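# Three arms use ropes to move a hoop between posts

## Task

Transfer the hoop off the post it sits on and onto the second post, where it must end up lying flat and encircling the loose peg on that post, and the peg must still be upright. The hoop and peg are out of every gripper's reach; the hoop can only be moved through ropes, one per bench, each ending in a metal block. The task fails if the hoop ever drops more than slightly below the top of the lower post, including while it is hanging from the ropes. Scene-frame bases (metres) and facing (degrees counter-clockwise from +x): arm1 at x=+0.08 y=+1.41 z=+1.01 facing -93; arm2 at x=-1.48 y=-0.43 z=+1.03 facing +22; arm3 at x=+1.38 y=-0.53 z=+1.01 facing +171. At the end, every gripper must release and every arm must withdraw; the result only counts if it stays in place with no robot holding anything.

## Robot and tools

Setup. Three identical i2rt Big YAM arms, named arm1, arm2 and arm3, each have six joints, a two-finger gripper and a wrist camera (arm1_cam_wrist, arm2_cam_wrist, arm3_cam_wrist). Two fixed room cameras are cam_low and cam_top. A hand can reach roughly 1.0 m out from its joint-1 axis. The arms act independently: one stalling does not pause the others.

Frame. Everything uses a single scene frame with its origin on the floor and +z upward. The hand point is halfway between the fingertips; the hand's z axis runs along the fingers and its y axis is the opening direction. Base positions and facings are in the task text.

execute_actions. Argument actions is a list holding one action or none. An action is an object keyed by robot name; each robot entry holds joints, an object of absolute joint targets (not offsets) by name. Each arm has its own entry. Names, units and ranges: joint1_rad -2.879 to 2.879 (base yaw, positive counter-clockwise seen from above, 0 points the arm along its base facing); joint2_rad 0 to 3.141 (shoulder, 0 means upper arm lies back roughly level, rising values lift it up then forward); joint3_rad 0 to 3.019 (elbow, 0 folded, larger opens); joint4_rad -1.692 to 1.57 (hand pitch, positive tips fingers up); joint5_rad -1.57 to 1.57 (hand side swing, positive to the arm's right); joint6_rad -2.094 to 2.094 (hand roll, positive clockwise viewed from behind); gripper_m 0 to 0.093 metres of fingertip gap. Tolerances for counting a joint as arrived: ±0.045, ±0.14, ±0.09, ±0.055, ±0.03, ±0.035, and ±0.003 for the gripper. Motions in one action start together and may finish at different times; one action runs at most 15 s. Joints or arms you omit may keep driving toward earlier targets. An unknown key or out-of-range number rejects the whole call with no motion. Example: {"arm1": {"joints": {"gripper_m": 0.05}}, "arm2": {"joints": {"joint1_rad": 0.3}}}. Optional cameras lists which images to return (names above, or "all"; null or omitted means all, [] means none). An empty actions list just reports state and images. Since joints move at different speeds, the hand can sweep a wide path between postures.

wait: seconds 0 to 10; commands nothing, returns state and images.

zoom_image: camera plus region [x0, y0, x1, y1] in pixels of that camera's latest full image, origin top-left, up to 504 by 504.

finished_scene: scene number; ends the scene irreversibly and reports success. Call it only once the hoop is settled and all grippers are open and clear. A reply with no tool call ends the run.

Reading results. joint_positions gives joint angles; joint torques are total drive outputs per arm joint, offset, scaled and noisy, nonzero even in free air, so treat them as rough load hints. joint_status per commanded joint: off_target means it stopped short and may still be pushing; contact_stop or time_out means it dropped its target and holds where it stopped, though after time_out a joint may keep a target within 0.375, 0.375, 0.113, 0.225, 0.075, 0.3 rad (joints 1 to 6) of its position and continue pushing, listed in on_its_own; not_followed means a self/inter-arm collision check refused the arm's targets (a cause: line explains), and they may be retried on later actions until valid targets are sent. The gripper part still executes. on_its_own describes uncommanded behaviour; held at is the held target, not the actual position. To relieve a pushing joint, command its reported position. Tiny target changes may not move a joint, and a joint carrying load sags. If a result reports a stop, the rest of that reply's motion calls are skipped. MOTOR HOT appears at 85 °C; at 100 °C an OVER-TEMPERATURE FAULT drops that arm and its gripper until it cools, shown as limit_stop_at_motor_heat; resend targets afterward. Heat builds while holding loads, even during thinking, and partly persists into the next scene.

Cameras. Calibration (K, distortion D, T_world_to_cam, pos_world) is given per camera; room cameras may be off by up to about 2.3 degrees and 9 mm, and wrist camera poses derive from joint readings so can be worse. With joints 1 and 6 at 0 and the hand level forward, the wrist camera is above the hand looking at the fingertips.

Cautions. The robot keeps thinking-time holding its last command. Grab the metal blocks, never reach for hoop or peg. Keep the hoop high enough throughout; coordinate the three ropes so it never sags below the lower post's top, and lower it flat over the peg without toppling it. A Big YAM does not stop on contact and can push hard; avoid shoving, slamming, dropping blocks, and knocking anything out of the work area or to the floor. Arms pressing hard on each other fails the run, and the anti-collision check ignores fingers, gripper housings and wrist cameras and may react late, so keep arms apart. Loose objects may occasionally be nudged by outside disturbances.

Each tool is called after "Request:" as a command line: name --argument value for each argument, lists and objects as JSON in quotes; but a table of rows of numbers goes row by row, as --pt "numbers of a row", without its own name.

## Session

Request:
execute_actions --actions '[]'

Scene clock: 0.00 s.
Joint torques (N m, as the arm reports them, + toward a larger angle): no reading
arm1.joint_positions: joint1_rad=-0.277 joint2_rad=+0.418 joint3_rad=+1.405 joint4_rad=-1.339 joint5_rad=-0.288 joint6_rad=-0.480 gripper_m=+0.095
arm1.joint_status: not commanded
arm1.hand: x=+0.0823 y=+1.2683 z=+1.5898 quat_wxyz=(-0.321, -0.465, -0.670, +0.482) (m; scene frame)
arm2.joint_positions: joint1_rad=+0.104 joint2_rad=+0.449 joint3_rad=+1.420 joint4_rad=-1.341 joint5_rad=-0.004 joint6_rad=-0.795 gripper_m=+0.094
arm2.joint_status: not commanded
arm2.hand: x=-1.3426 y=-0.3540 z=+1.6169 quat_wxyz=(-0.559, +0.497, -0.658, +0.083) (m; scene frame)
arm3.joint_positions: joint1_rad=-0.162 joint2_rad=+0.316 joint3_rad=+1.698 joint4_rad=-1.218 joint5_rad=+0.004 joint6_rad=-0.658 gripper_m=+0.094
arm3.joint_status: not commanded
arm3.hand: x=+1.3793 y=-0.5321 z=+1.7405 quat_wxyz=(-0.359, +0.638, +0.107, -0.673) (m; scene frame)
pictures: arm1_cam_wrist, arm2_cam_wrist, arm3_cam_wrist, cam_low, cam_top
camera_calibration (this result's frames):
arm1_cam_wrist: T_world_to_cam=[[-0.933058, -0.0982207, 0.346057, -0.347271], [-0.277362, 0.809027, -0.518214, -0.173139], [-0.22907, -0.579507, -0.782112, 2.11702], [0, 0, 0, 1]] pos_world=[0.112899, 1.33279, 1.6862]
arm2_cam_wrist: T_world_to_cam=[[0.542195, -0.494259, 0.67951, -0.549516], [-0.386445, -0.864775, -0.320664, -0.294391], [0.746113, -0.0887309, -0.65988, 2.1584], [0, 0, 0, 1]] pos_world=[-1.42624, -0.334668, 1.70329]
arm3_cam_wrist: T_world_to_cam=[[0.346936, 0.719598, 0.60151, -1.13652], [0.591748, 0.32963, -0.735648, 0.642586], [-0.727647, 0.611165, -0.31146, 1.99616], [0, 0, 0, 1]] pos_world=[1.46655, -0.613962, 1.77807]
Images, in order (width x height): arm1_cam_wrist 616x616, arm2_cam_wrist 616x616, arm3_cam_wrist 616x616, cam_low 672x504, cam_top 672x504.

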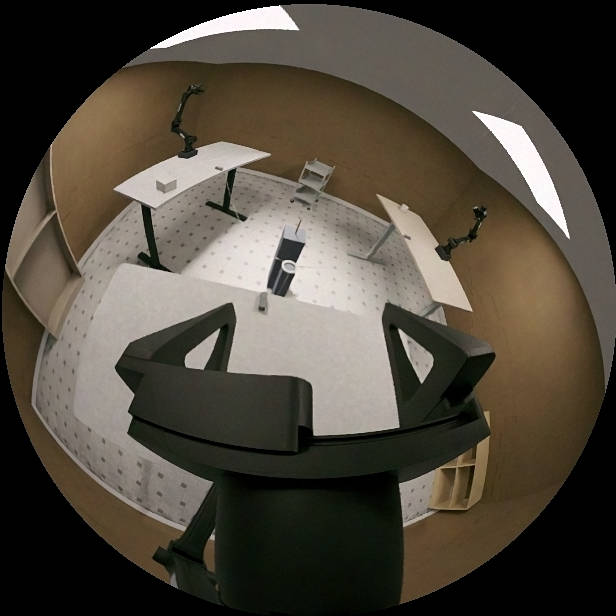

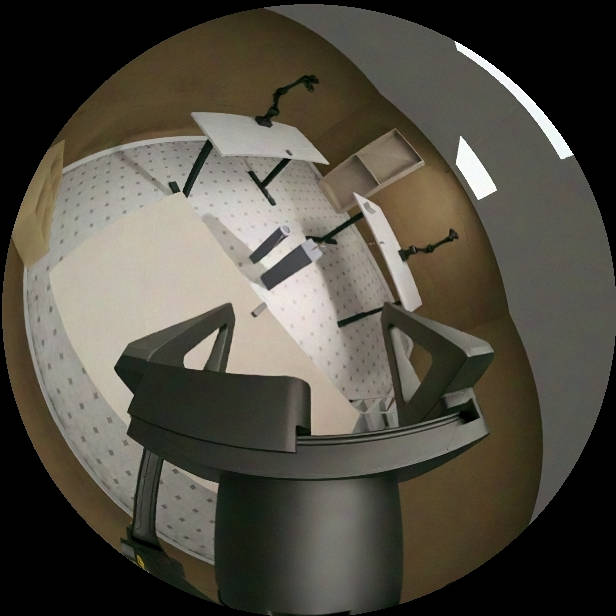

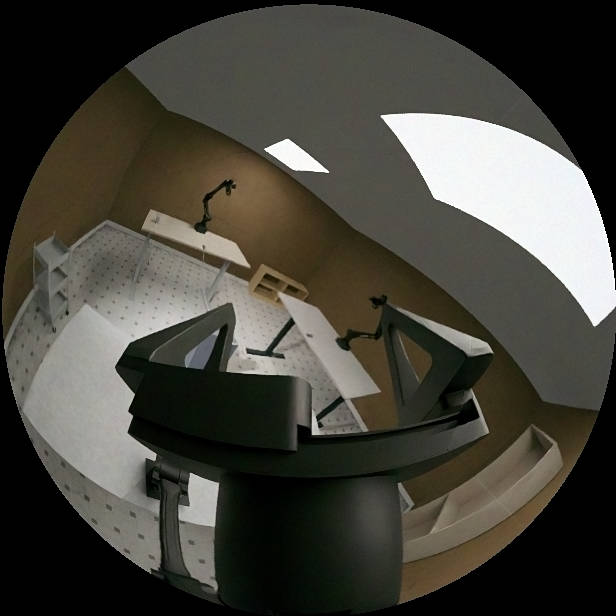

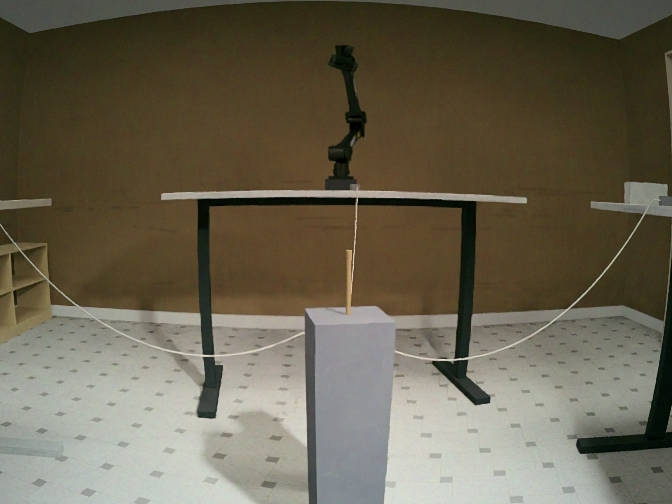

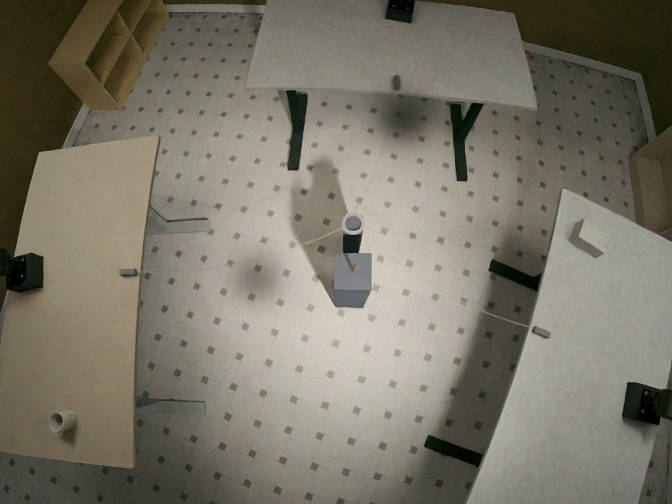

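Request:
execute_actions --actions '[{"arm1":{"joints":{"joint1_rad":0.10,"joint2_rad":1.99,"joint3_rad":1.50,"joint4_rad":-0.94,"joint5_rad":0,"joint6_rad":0}},"arm2":{"joints":{"joint1_rad":-0.18,"joint2_rad":2.07,"joint3_rad":1.58,"joint4_rad":-1.01,"joint5_rad":0,"joint6_rad":0}},"arm3":{"joints":{"joint1_rad":-0.27,"joint2_rad":1.98,"joint3_rad":1.46,"joint4_rad":-0.93,"joint5_rad":0,"joint6_rad":0}}}]'

Request:
zoom_image --camera "cam_top" --region '[290,190,420,320]'

Scene clock: 6.13 s.
Joint torques (N m, as the arm reports them, + toward a larger angle): arm1=[ -0.23 -20.08   8.28   1.31   0.2    0.26] | arm2=[ -2.02 -18.53   7.97   0.28   0.21  -0.02] | arm3=[ -0.1  -18.02   7.92   1.15  -0.09   0.24]
arm1.joint_positions: joint1_rad=+0.097 joint2_rad=+1.981 joint3_rad=+1.494 joint4_rad=-0.948 joint5_rad=-0.004 joint6_rad=-0.017 gripper_m=+0.095
arm1.joint_status: all done
arm1.hand: x=+0.1110 y=+0.8094 z=+1.0354 quat_wxyz=(-0.050, -0.681, -0.729, +0.046) (m; scene frame)
arm2.joint_positions: joint1_rad=-0.174 joint2_rad=+2.066 joint3_rad=+1.582 joint4_rad=-1.008 joint5_rad=-0.003 joint6_rad=-0.012 gripper_m=+0.094
arm2.joint_status: all done
arm2.hand: x=-0.8740 y=-0.2945 z=+1.0438 quat_wxyz=(-0.039, +0.115, -0.993, -0.006) (m; scene frame)
arm3.joint_positions: joint1_rad=-0.263 joint2_rad=+1.980 joint3_rad=+1.449 joint4_rad=-0.942 joint5_rad=+0.002 joint6_rad=-0.015 gripper_m=+0.094
arm3.joint_status: all done
arm3.hand: x=+0.8389 y=-0.2923 z=+1.0253 quat_wxyz=(-0.011, +0.978, -0.201, -0.048) (m; scene frame)
pictures: arm1_cam_wrist, arm2_cam_wrist, arm3_cam_wrist, cam_low, cam_top
camera_calibration (this result's frames):
arm1_cam_wrist: T_world_to_cam=[[-0.997933, -0.0641821, 0.00324569, 0.160869], [-0.0550237, 0.879444, 0.472812, -1.189], [-0.0332004, 0.471656, -0.881158, 0.654037], [0, 0, 0, 1]] pos_world=[0.116827, 0.747504, 1.13796]
arm2_cam_wrist: T_world_to_cam=[[0.235973, -0.971542, 0.0205575, -0.105128], [-0.832432, -0.19118, 0.520103, -1.31462], [-0.501372, -0.139843, -0.853856, 0.532928], [0, 0, 0, 1]] pos_world=[-0.802327, -0.278939, 1.14094]
arm3_cam_wrist: T_world_to_cam=[[0.394797, 0.918766, 0.00206191, -0.0586447], [0.801654, -0.345568, 0.487784, -1.27068], [0.448872, -0.190923, -0.872962, 0.587977], [0, 0, 0, 1]] pos_world=[0.777872, -0.272967, 1.13322]
Images, in order (width x height): arm1_cam_wrist 616x616, arm2_cam_wrist 616x616, arm3_cam_wrist 616x616, cam_low 672x504, cam_top 672x504.

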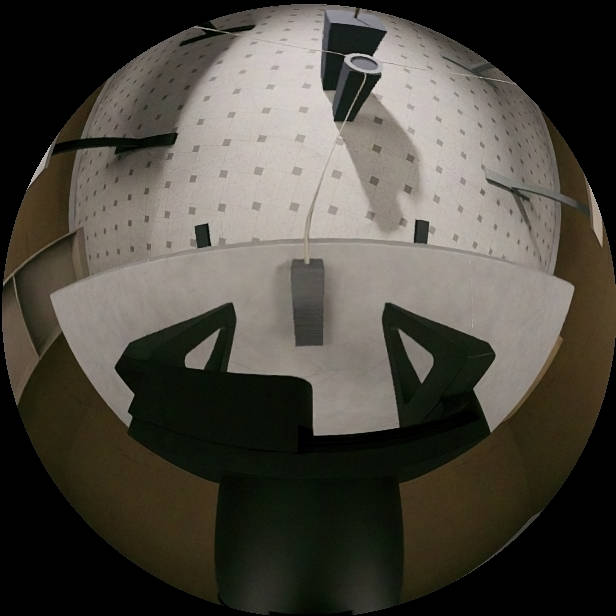

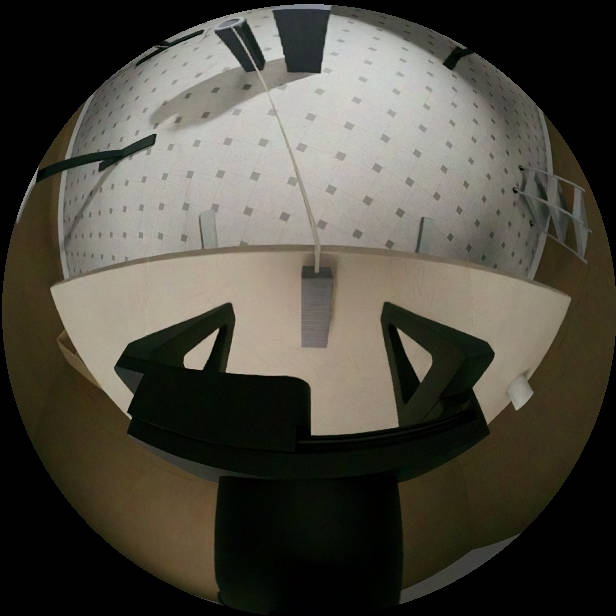

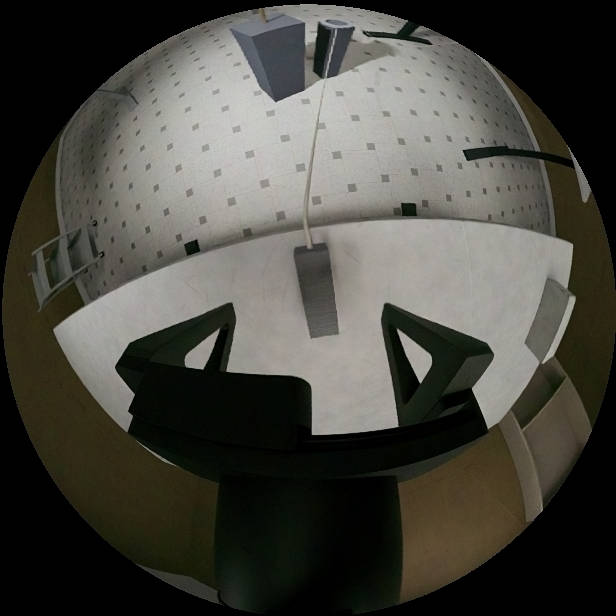

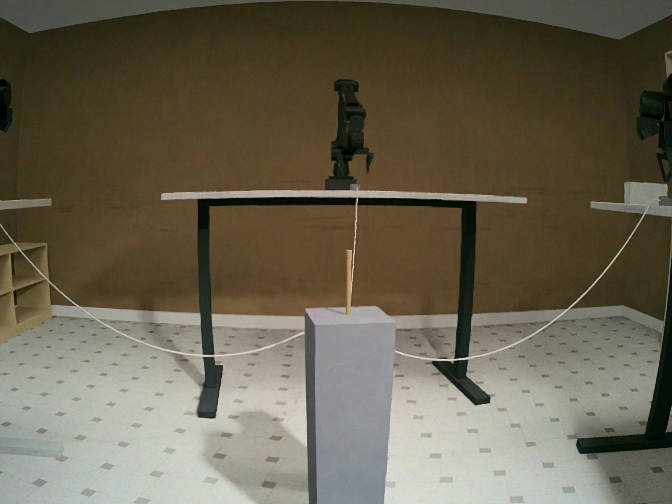

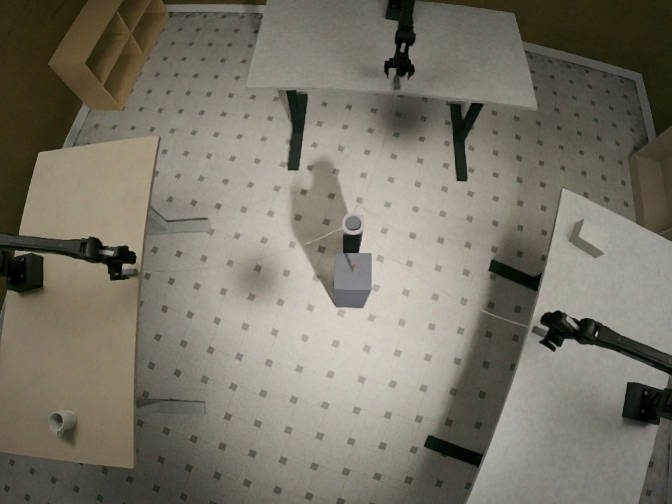

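Region (290, 190, 420, 320) of cam_top's 672x504 image, scaled by 3.877, with more detail than that image has.

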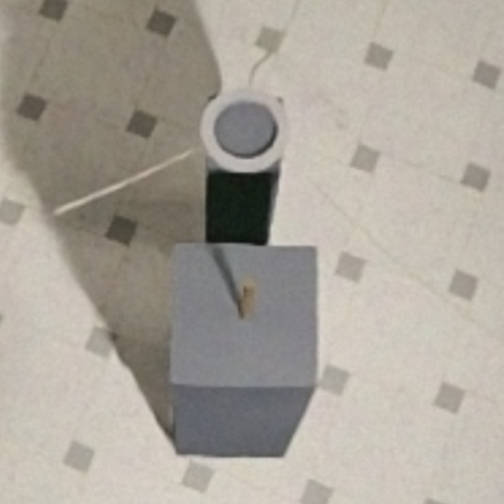

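Request:
execute_actions --actions '[{"arm1":{"joints":{"joint2_rad":2.10}},"arm2":{"joints":{"joint2_rad":2.185}},"arm3":{"joints":{"joint2_rad":2.095,"joint4_rad":-0.89,"joint6_rad":-0.13}}}]' --cameras '[]'

Request:
execute_actions --actions '[{"arm1":{"joints":{"gripper_m":0}},"arm2":{"joints":{"gripper_m":0}},"arm3":{"joints":{"gripper_m":0}}}]' --cameras '["arm1_cam_wrist","arm2_cam_wrist","arm3_cam_wrist"]'

Scene clock: 10.20 s.
Joint torques (N m, as the arm reports them, + toward a larger angle): arm1=[ -0.18 -21.52   7.85   1.07   0.14   0.26] | arm2=[ -1.16 -19.     6.9    0.17   0.04   0.01] | arm3=[  0.14 -18.25   7.29   0.92   0.03  -0.1 ]
arm1.joint_positions: joint1_rad=+0.098 joint2_rad=+2.096 joint3_rad=+1.494 joint4_rad=-0.948 joint5_rad=-0.003 joint6_rad=-0.017 gripper_m=+0.095
arm1.joint_status: all done
arm1.hand: x=+0.1105 y=+0.8249 z=+0.9692 quat_wxyz=(-0.008, -0.683, -0.731, +0.006) (m; scene frame)
arm2.joint_positions: joint1_rad=-0.174 joint2_rad=+2.184 joint3_rad=+1.582 joint4_rad=-1.010 joint5_rad=-0.001 joint6_rad=-0.012 gripper_m=+0.094
arm2.joint_status: all done
arm2.hand: x=-0.8924 y=-0.2990 z=+0.9742 quat_wxyz=(+0.020, +0.114, -0.993, +0.002) (m; scene frame)
arm3.joint_positions: joint1_rad=-0.264 joint2_rad=+2.088 joint3_rad=+1.450 joint4_rad=-0.902 joint5_rad=-0.002 joint6_rad=-0.115 gripper_m=+0.094
arm3.joint_status: all done
arm3.hand: x=+0.8441 y=-0.2944 z=+0.9656 quat_wxyz=(-0.003, +0.988, -0.153, -0.016) (m; scene frame)
pictures: none
No camera images: the call's "cameras" was empty. Leave "cameras" out to get every camera's image.

Scene clock: 10.93 s.
Joint torques (N m, as the arm reports them, + toward a larger angle): arm1=[ -0.22 -21.59   7.74   1.09   0.11   0.25] | arm2=[ -2.06 -19.27   7.28   0.38   0.03   0.01] | arm3=[  0.02 -18.39   7.35   0.93  -0.02  -0.09]
arm1.joint_positions: joint1_rad=+0.098 joint2_rad=+2.096 joint3_rad=+1.494 joint4_rad=-0.948 joint5_rad=-0.002 joint6_rad=-0.016 gripper_m=+0.025
arm1.joint_status: gripper_m off_target (ended at +0.025, target +0.000)
arm1.hand: x=+0.1103 y=+0.8249 z=+0.9692 quat_wxyz=(-0.008, -0.683, -0.730, +0.006) (m; scene frame)
arm2.joint_positions: joint1_rad=-0.174 joint2_rad=+2.184 joint3_rad=+1.582 joint4_rad=-1.010 joint5_rad=-0.001 joint6_rad=-0.010 gripper_m=+0.025
arm2.joint_status: gripper_m off_target (ended at +0.025, target +0.000)
arm2.hand: x=-0.8923 y=-0.2991 z=+0.9742 quat_wxyz=(+0.020, +0.113, -0.993, +0.002) (m; scene frame)
arm3.joint_positions: joint1_rad=-0.264 joint2_rad=+2.088 joint3_rad=+1.450 joint4_rad=-0.902 joint5_rad=+0.000 joint6_rad=-0.117 gripper_m=+0.025
arm3.joint_status: gripper_m off_target (ended at +0.025, target +0.000)
arm3.hand: x=+0.8442 y=-0.2942 z=+0.9656 quat_wxyz=(-0.004, +0.988, -0.152, -0.015) (m; scene frame)
pictures: arm1_cam_wrist, arm2_cam_wrist, arm3_cam_wrist
camera_calibration (this result's frames):
arm1_cam_wrist: T_world_to_cam=[[-0.997965, -0.0636732, 0.00345963, 0.160813], [-0.050317, 0.819637, 0.570669, -1.21741], [-0.039172, 0.569333, -0.821173, 0.450274], [0, 0, 0, 1]] pos_world=[0.116868, 0.751722, 1.06394]
arm2_cam_wrist: T_world_to_cam=[[0.23567, -0.971613, 0.0206727, -0.104197], [-0.766591, -0.172782, 0.618454, -1.32608], [-0.597326, -0.161599, -0.785549, 0.30504], [0, 0, 0, 1]] pos_world=[-0.809798, -0.281069, 1.0619]
arm3_cam_wrist: T_world_to_cam=[[0.300239, 0.953861, 0.00246278, 0.0308334], [0.799762, -0.25314, 0.544335, -1.2723], [0.519843, -0.161461, -0.838865, 0.448941], [0, 0, 0, 1]] pos_world=[0.774902, -0.278995, 1.06908]
Images, in order (width x height): arm1_cam_wrist 616x616, arm2_cam_wrist 616x616, arm3_cam_wrist 616x616.

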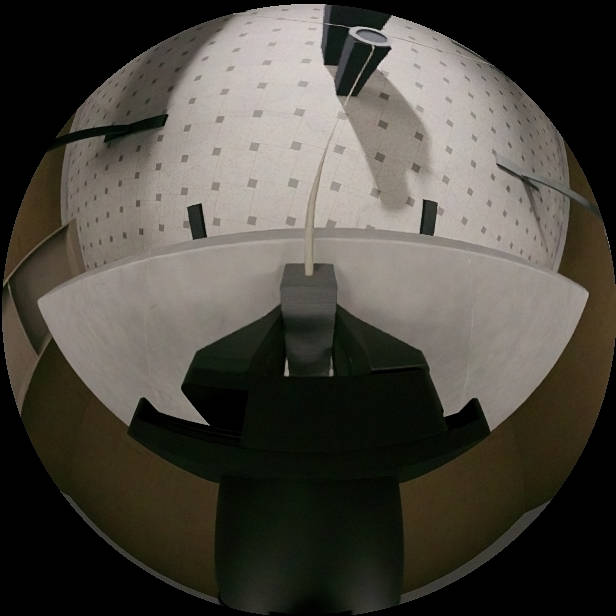

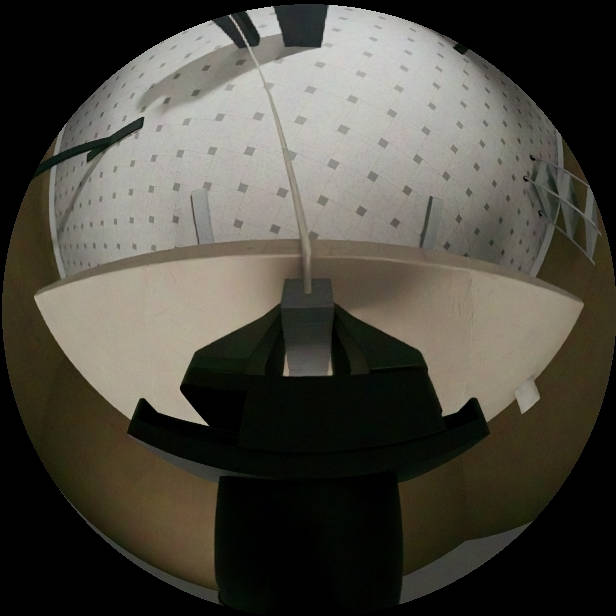

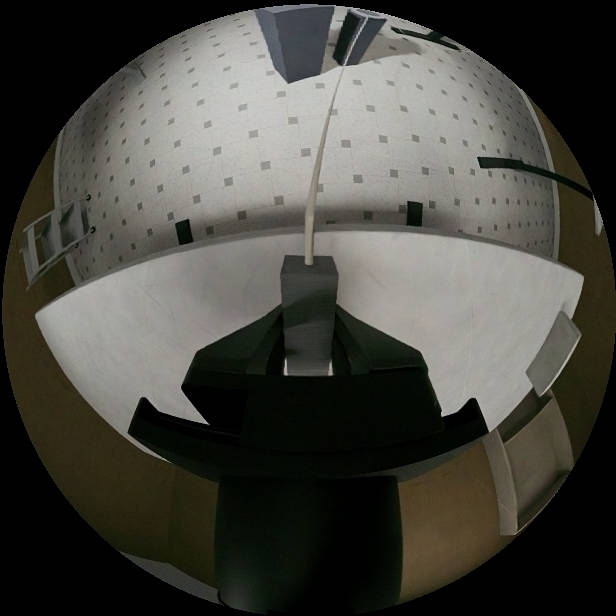

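Request:
execute_actions --actions '[{"arm1":{"joints":{"joint2_rad":1.506,"joint3_rad":1.123,"joint4_rad":-0.718}},"arm2":{"joints":{"joint2_rad":2.0}},"arm3":{"joints":{"joint2_rad":1.93}}}]'

Scene clock: 19.57 s.
Joint torques (N m, as the arm reports them, + toward a larger angle): arm1=[ -0.23 -12.8    9.02   2.39   0.12   0.26] | arm2=[ -2.07 -17.97   8.6    0.63   0.04  -0.03] | arm3=[ -0.01 -16.89   8.65   1.28  -0.02  -0.09]
arm1.joint_positions: joint1_rad=+0.098 joint2_rad=+1.493 joint3_rad=+1.123 joint4_rad=-0.735 joint5_rad=-0.002 joint6_rad=-0.016 gripper_m=+0.025
arm1.joint_status: all done
arm1.hand: x=+0.1071 y=+0.8885 z=+1.1624 quat_wxyz=(-0.167, -0.665, -0.711, +0.160) (m; scene frame)
arm2.joint_positions: joint1_rad=-0.174 joint2_rad=+1.993 joint3_rad=+1.578 joint4_rad=-1.010 joint5_rad=-0.001 joint6_rad=-0.010 gripper_m=+0.025
arm2.joint_status: all done
arm2.hand: x=-0.8689 y=-0.2938 z=+1.0856 quat_wxyz=(-0.073, +0.113, -0.991, -0.008) (m; scene frame)
arm3.joint_positions: joint1_rad=-0.264 joint2_rad=+1.918 joint3_rad=+1.444 joint4_rad=-0.902 joint5_rad=+0.000 joint6_rad=-0.117 gripper_m=+0.025
arm3.joint_status: all done
arm3.hand: x=+0.8263 y=-0.2860 z=+1.0608 quat_wxyz=(-0.025, +0.984, -0.151, -0.095) (m; scene frame)
pictures: arm1_cam_wrist, arm2_cam_wrist, arm3_cam_wrist, cam_low, cam_top
camera_calibration (this result's frames):
arm1_cam_wrist: T_world_to_cam=[[-0.998108, -0.0608626, 0.00872371, 0.152349], [-0.0586605, 0.985136, 0.161449, -1.05045], [-0.0184202, 0.160631, -0.986843, 1.12617], [0, 0, 0, 1]] pos_world=[0.111186, 0.863209, 1.27961]
arm2_cam_wrist: T_world_to_cam=[[0.231661, -0.972496, 0.024168, -0.114483], [-0.865266, -0.194637, 0.461987, -1.29843], [-0.444576, -0.127936, -0.886558, 0.659709], [0, 0, 0, 1]] pos_world=[-0.803677, -0.279656, 1.1875]
arm3_cam_wrist: T_world_to_cam=[[0.302226, 0.952995, 0.0214545, 0.00615665], [0.87075, -0.285162, 0.400596, -1.22305], [0.387884, -0.102389, -0.916003, 0.747206], [0, 0, 0, 1]] pos_world=[0.773279, -0.278129, 1.17426]
Images, in order (width x height): arm1_cam_wrist 616x616, arm2_cam_wrist 616x616, arm3_cam_wrist 616x616, cam_low 672x504, cam_top 672x504.

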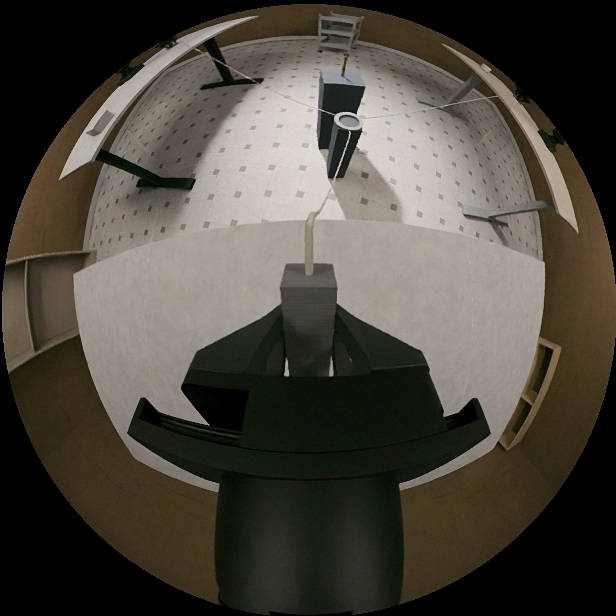

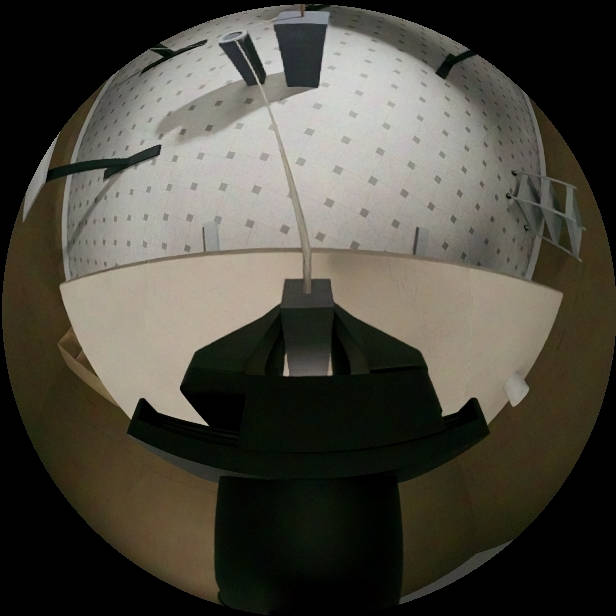

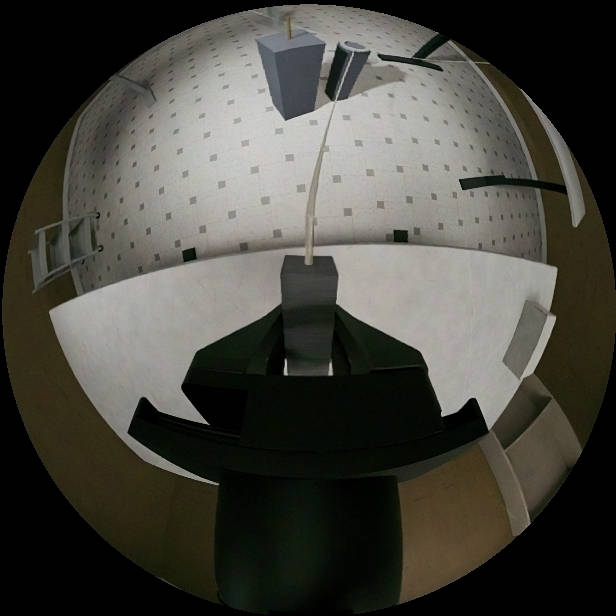

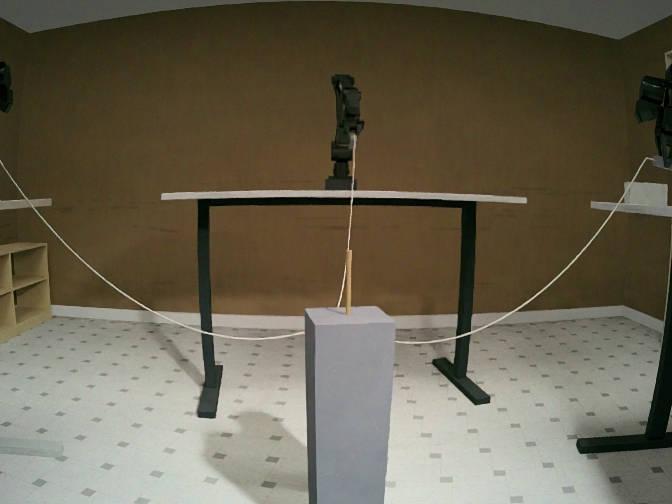

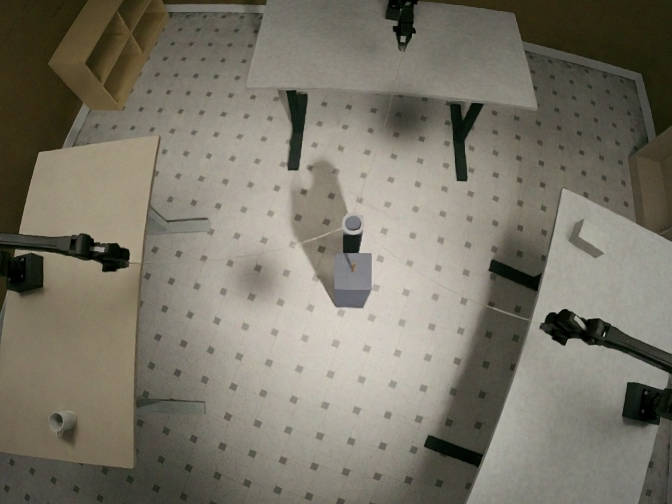

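Request:
execute_actions --actions '[{"arm1":{"joints":{"joint2_rad":1.35}},"arm2":{"joints":{"joint2_rad":1.76,"joint3_rad":1.27,"joint4_rad":-0.64}},"arm3":{"joints":{"joint2_rad":1.77,"joint3_rad":1.29,"joint4_rad":-0.64}}}]'

Scene clock: 32.63 s.
Joint torques (N m, as the arm reports them, + toward a larger angle): arm1=[ -0.23 -11.14  10.15   2.62   0.11   0.26] | arm2=[ -2.24 -14.39   7.9    1.65   0.06  -0.01] | arm3=[  0.01 -16.65   8.24   2.21  -0.02  -0.09]
arm1.joint_positions: joint1_rad=+0.098 joint2_rad=+1.340 joint3_rad=+1.114 joint4_rad=-0.735 joint5_rad=-0.002 joint6_rad=-0.016 gripper_m=+0.025
arm1.joint_status: all done
arm1.hand: x=+0.1064 y=+0.9008 z=+1.2347 quat_wxyz=(-0.217, -0.651, -0.697, +0.208) (m; scene frame)
arm2.joint_positions: joint1_rad=-0.174 joint2_rad=+1.751 joint3_rad=+1.279 joint4_rad=-0.655 joint5_rad=-0.001 joint6_rad=-0.010 gripper_m=+0.025
arm2.joint_status: all done
arm2.hand: x=-0.8901 y=-0.2985 z=+1.1303 quat_wxyz=(-0.220, +0.111, -0.969, -0.023) (m; scene frame)
arm3.joint_positions: joint1_rad=-0.264 joint2_rad=+1.776 joint3_rad=+1.282 joint4_rad=-0.661 joint5_rad=+0.000 joint6_rad=-0.117 gripper_m=+0.025
arm3.joint_status: all done
arm3.hand: x=+0.8275 y=-0.2865 z=+1.0938 quat_wxyz=(-0.054, +0.967, -0.149, -0.199) (m; scene frame)
pictures: arm1_cam_wrist, arm2_cam_wrist, arm3_cam_wrist, cam_low, cam_top
camera_calibration (this result's frames):
arm1_cam_wrist: T_world_to_cam=[[-0.998178, -0.0594828, 0.0101041, 0.148896], [-0.0592993, 0.998085, 0.0175837, -0.908282], [-0.0111306, 0.0169525, -0.999794, 1.34015], [0, 0, 0, 1]] pos_world=[0.109681, 0.892681, 1.35434]
arm2_cam_wrist: T_world_to_cam=[[0.224135, -0.974155, 0.0280132, -0.126721], [-0.959645, -0.215604, 0.180545, -1.11049], [-0.169839, -0.0673492, -0.983168, 1.0611], [0, 0, 0, 1]] pos_world=[-0.857052, -0.291407, 1.24728]
arm3_cam_wrist: T_world_to_cam=[[0.309231, 0.949886, 0.0457536, -0.0277062], [0.930285, -0.312133, 0.192723, -1.06704], [0.197346, -0.0170322, -0.980186, 1.02917], [0, 0, 0, 1]] pos_world=[0.798119, -0.289213, 1.21569]
Images, in order (width x height): arm1_cam_wrist 616x616, arm2_cam_wrist 616x616, arm3_cam_wrist 616x616, cam_low 672x504, cam_top 672x504.

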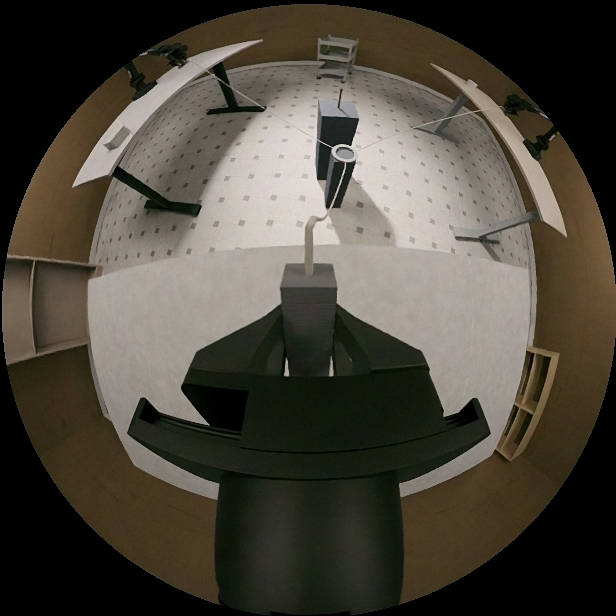

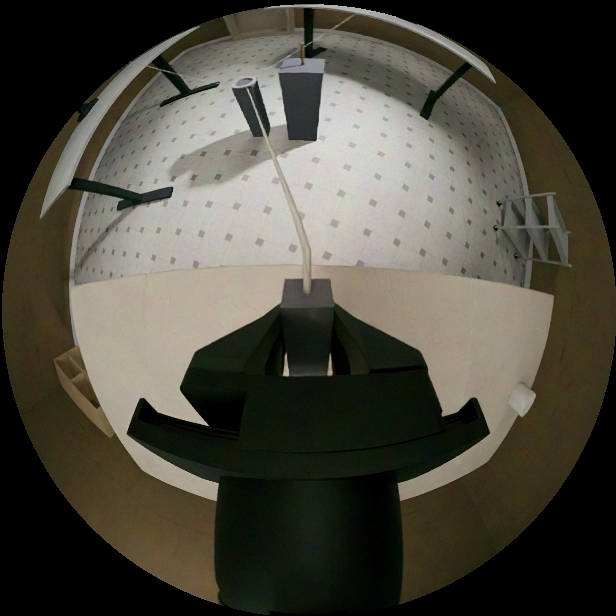

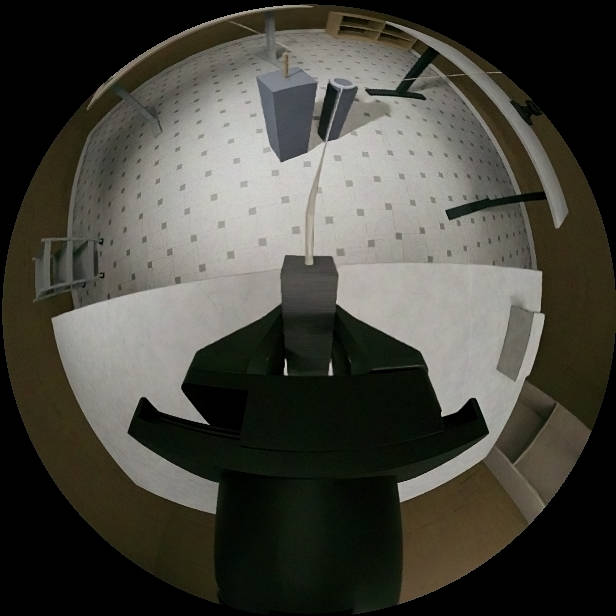

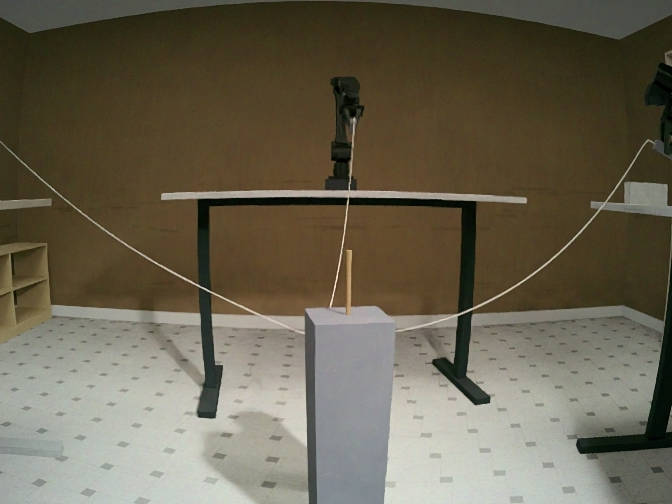

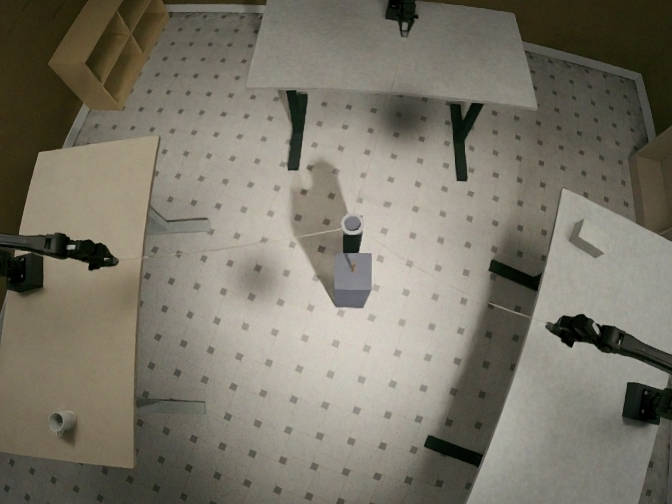

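Request:
zoom_image --camera "arm3_cam_wrist" --region '[300,20,560,160]'

Region (300, 20, 560, 160) of arm3_cam_wrist's 616x616 image, scaled by 1.938, with more detail than that image has; it fills the top 271 rows of this view, and the rest is white.

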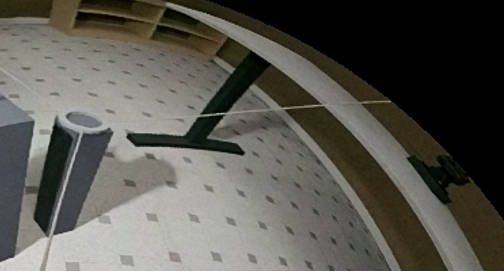

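Request:
execute_actions --actions '[{"arm1":{"joints":{"joint2_rad":1.28}},"arm3":{"joints":{"joint2_rad":1.72}}}]' --cameras '["arm3_cam_wrist","arm1_cam_wrist","cam_low","cam_top"]'

Request:
zoom_image --camera "arm3_cam_wrist" --region '[300,20,560,160]'

Scene clock: 38.77 s.
Joint torques (N m, as the arm reports them, + toward a larger angle): arm1=[ -0.25 -12.56  10.31   2.67   0.11   0.25] | arm2=[ -1.81 -15.6    7.94   1.72   0.01   0.  ] | arm3=[  0.06 -16.99   8.55   2.24  -0.02  -0.09]
arm1.joint_positions: joint1_rad=+0.098 joint2_rad=+1.287 joint3_rad=+1.114 joint4_rad=-0.735 joint5_rad=-0.002 joint6_rad=-0.016 gripper_m=+0.025
arm1.joint_status: all done
arm1.hand: x=+0.1061 y=+0.9067 z=+1.2607 quat_wxyz=(-0.235, -0.646, -0.691, +0.226) (m; scene frame)
arm2.joint_positions: joint1_rad=-0.174 joint2_rad=+1.751 joint3_rad=+1.279 joint4_rad=-0.655 joint5_rad=-0.001 joint6_rad=-0.010 gripper_m=+0.025
arm2.joint_status: not commanded
arm2.hand: x=-0.8901 y=-0.2985 z=+1.1303 quat_wxyz=(-0.220, +0.111, -0.969, -0.023) (m; scene frame)
arm3.joint_positions: joint1_rad=-0.264 joint2_rad=+1.734 joint3_rad=+1.282 joint4_rad=-0.661 joint5_rad=+0.000 joint6_rad=-0.117 gripper_m=+0.025
arm3.joint_status: all done
arm3.hand: x=+0.8261 y=-0.2858 z=+1.1185 quat_wxyz=(-0.060, +0.963, -0.148, -0.219) (m; scene frame)
pictures: arm1_cam_wrist, arm3_cam_wrist, cam_low, cam_top
camera_calibration (this result's frames):
arm1_cam_wrist: T_world_to_cam=[[-0.998206, -0.058929, 0.0105582, 0.147611], [-0.0592687, 0.997613, -0.0354311, -0.847317], [-0.00844508, -0.0359933, -0.999316, 1.41312], [0, 0, 0, 1]] pos_world=[0.10906, 0.904856, 1.38057]
arm3_cam_wrist: T_world_to_cam=[[0.311152, 0.94903, 0.0502597, -0.0359089], [0.936967, -0.315185, 0.150836, -1.02982], [0.158989, 0.00015873, -0.98728, 1.09829], [0, 0, 0, 1]] pos_world=[0.801466, -0.29068, 1.24146]
Images, in order (width x height): arm1_cam_wrist 616x616, arm3_cam_wrist 616x616, cam_low 672x504, cam_top 672x504.

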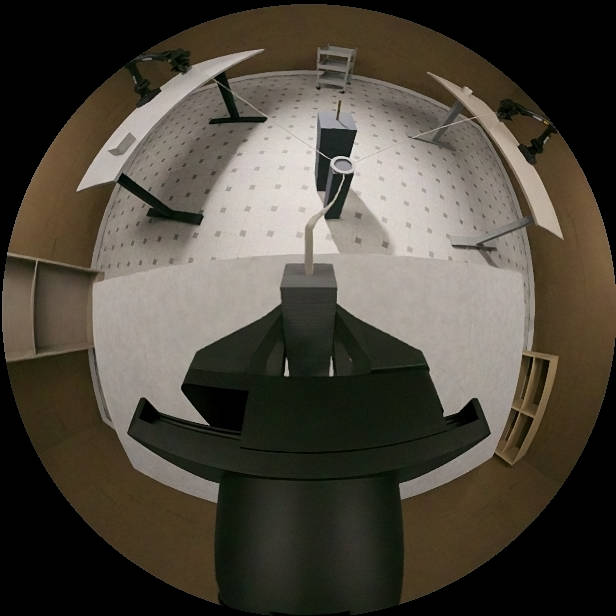

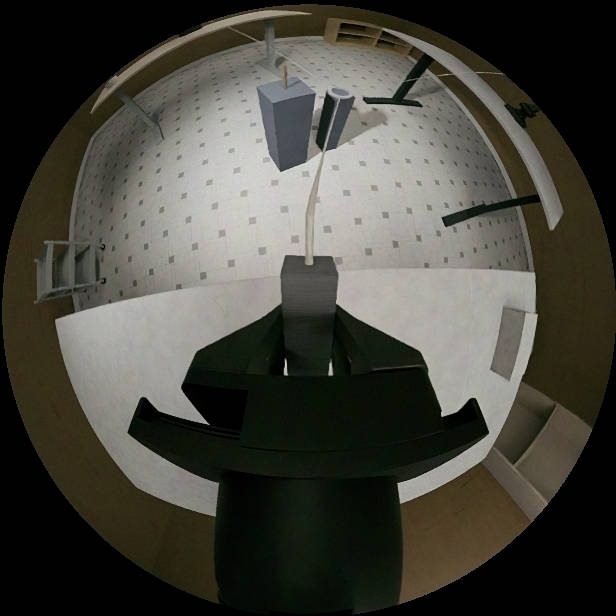

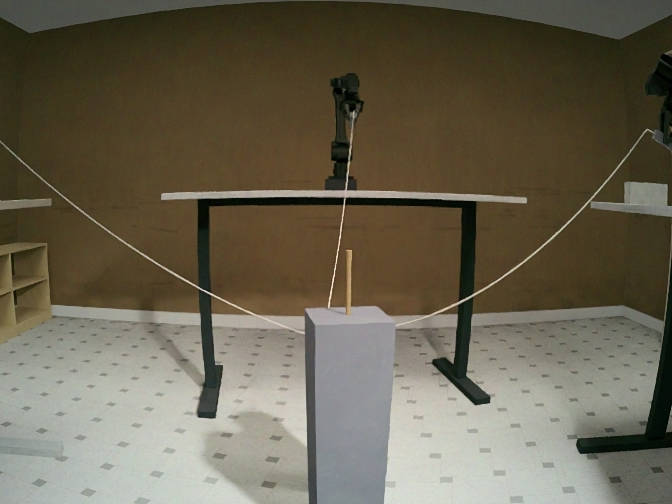

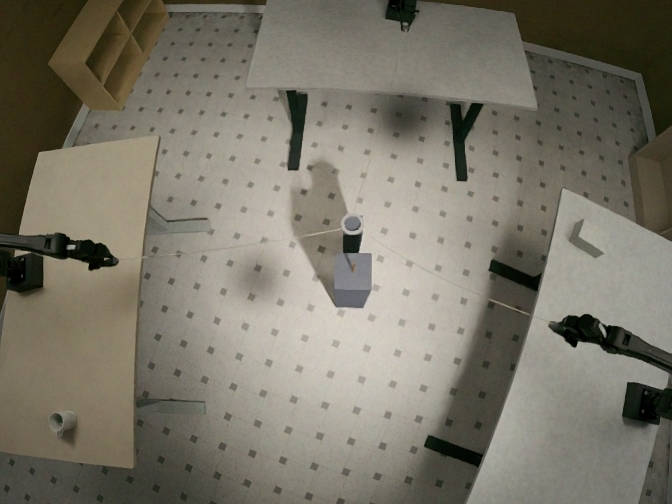

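Region (300, 20, 560, 160) of arm3_cam_wrist's 616x616 image, scaled by 1.938, with more detail than that image has; it fills the top 271 rows of this view, and the rest is white.

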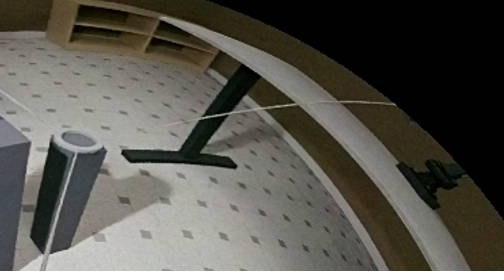

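Request:
execute_actions --actions '[{"arm1":{"joints":{"joint2_rad":1.03,"joint4_rad":-0.95}},"arm2":{"joints":{"joint2_rad":1.45}},"arm3":{"joints":{"joint2_rad":1.42}}}]' --cameras '["cam_low","cam_top"]'

Scene clock: 43.47 s.
Joint torques (N m, as the arm reports them, + toward a larger angle): arm1=[-0.31 -7.48 10.65  1.46  0.11  0.25] | arm2=[ -1.08 -13.43  10.3    1.82   0.03  -0.04] | arm3=[ -0.01 -12.02  10.5    2.71  -0.01  -0.09]
arm1.joint_positions: joint1_rad=+0.098 joint2_rad=+1.031 joint3_rad=+1.112 joint4_rad=-0.938 joint5_rad=-0.002 joint6_rad=-0.015 gripper_m=+0.025
arm1.joint_status: all done
arm1.hand: x=+0.1020 y=+0.9878 z=+1.3426 quat_wxyz=(-0.252, -0.640, -0.684, +0.242) (m; scene frame)
arm2.joint_positions: joint1_rad=-0.174 joint2_rad=+1.459 joint3_rad=+1.265 joint4_rad=-0.651 joint5_rad=-0.001 joint6_rad=-0.010 gripper_m=+0.025
arm2.joint_status: all done
arm2.hand: x=-0.9070 y=-0.3021 z=+1.2923 quat_wxyz=(-0.354, +0.106, -0.928, -0.037) (m; scene frame)
arm3.joint_positions: joint1_rad=-0.264 joint2_rad=+1.424 joint3_rad=+1.269 joint4_rad=-0.660 joint5_rad=+0.000 joint6_rad=-0.117 gripper_m=+0.025
arm3.joint_status: all done
arm3.hand: x=+0.8470 y=-0.2950 z=+1.2901 quat_wxyz=(-0.098, +0.918, -0.141, -0.356) (m; scene frame)
pictures: cam_low, cam_top
Images, in order (width x height): cam_low 672x504, cam_top 672x504.

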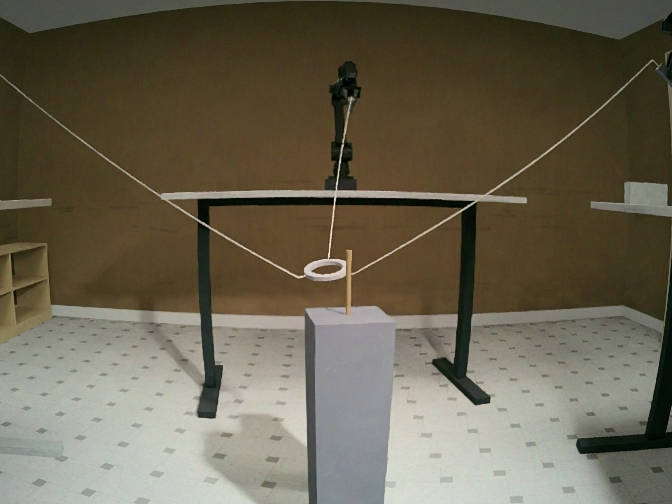

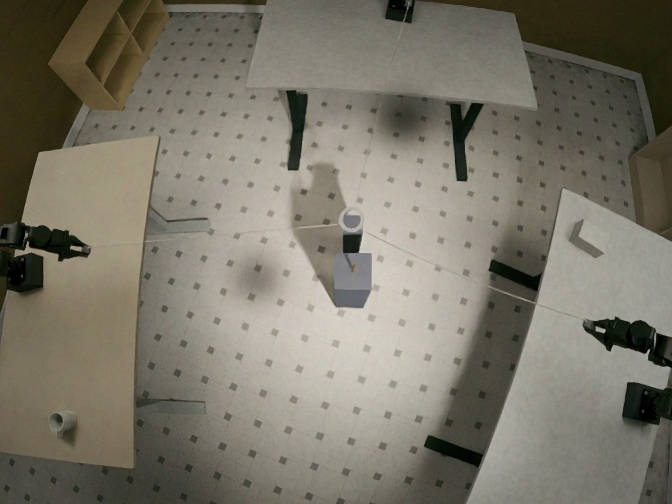

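Request:
execute_actions --actions '[{"arm1":{"joints":{"joint1_rad":0.02,"joint2_rad":1.015,"joint3_rad":1.335,"joint4_rad":-1.125}},"arm2":{"joints":{"joint1_rad":-0.289,"joint2_rad":1.43,"joint3_rad":1.63,"joint4_rad":-1.0}},"arm3":{"joints":{"joint1_rad":-0.17,"joint2_rad":1.29,"joint3_rad":1.52,"joint4_rad":-1.04}}}]' --cameras '["cam_low","cam_top"]'

Scene clock: 55.03 s.
Joint torques (N m, as the arm reports them, + toward a larger angle): arm1=[-0.14 -7.42 13.07  1.47  0.09  0.25] | arm2=[ -0.89 -12.08  14.42   1.13   0.09  -0.03] | arm3=[  0.26 -10.14  11.41   1.06  -0.04  -0.09]
arm1.joint_positions: joint1_rad=+0.016 joint2_rad=+1.022 joint3_rad=+1.291 joint4_rad=-1.113 joint5_rad=-0.001 joint6_rad=-0.015 gripper_m=+0.025
arm1.joint_status: all done
arm1.hand: x=+0.0673 y=+1.0009 z=+1.4142 quat_wxyz=(-0.246, -0.666, -0.656, +0.257) (m; scene frame)
arm2.joint_positions: joint1_rad=-0.294 joint2_rad=+1.429 joint3_rad=+1.576 joint4_rad=-0.995 joint5_rad=-0.001 joint6_rad=-0.010 gripper_m=+0.025
arm2.joint_status: all done
arm2.hand: x=-0.9053 y=-0.3721 z=+1.4215 quat_wxyz=(-0.354, +0.050, -0.934, -0.016) (m; scene frame)
arm3.joint_positions: joint1_rad=-0.168 joint2_rad=+1.293 joint3_rad=+1.485 joint4_rad=-1.028 joint5_rad=+0.001 joint6_rad=-0.117 gripper_m=+0.025
arm3.joint_status: all done
arm3.hand: x=+0.8802 y=-0.3649 z=+1.4164 quat_wxyz=(-0.079, +0.928, -0.097, -0.351) (m; scene frame)
pictures: cam_low, cam_top
Images, in order (width x height): cam_low 672x504, cam_top 672x504.

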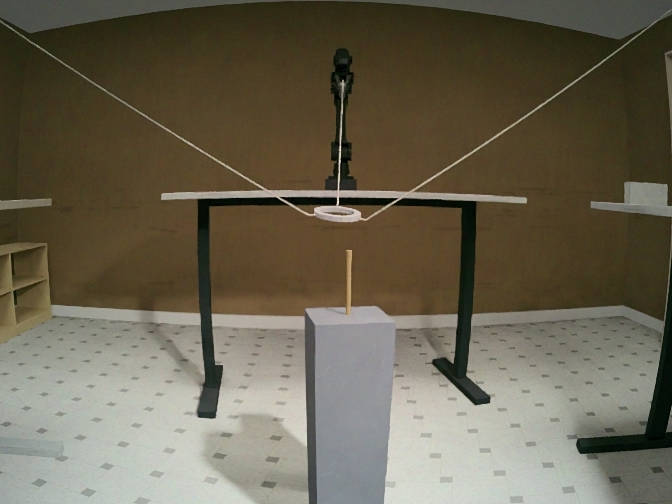

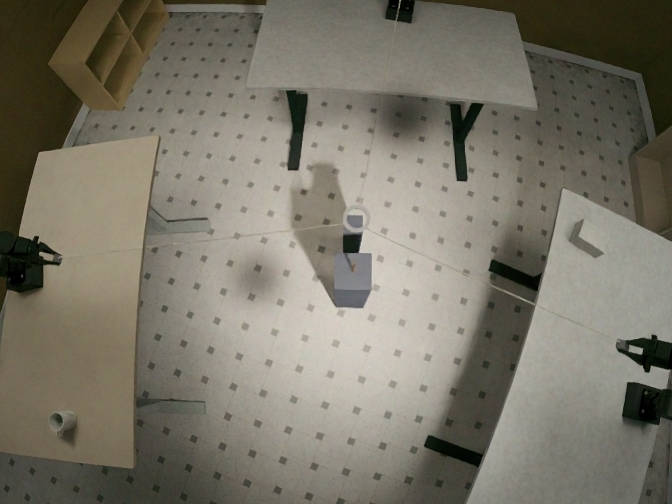

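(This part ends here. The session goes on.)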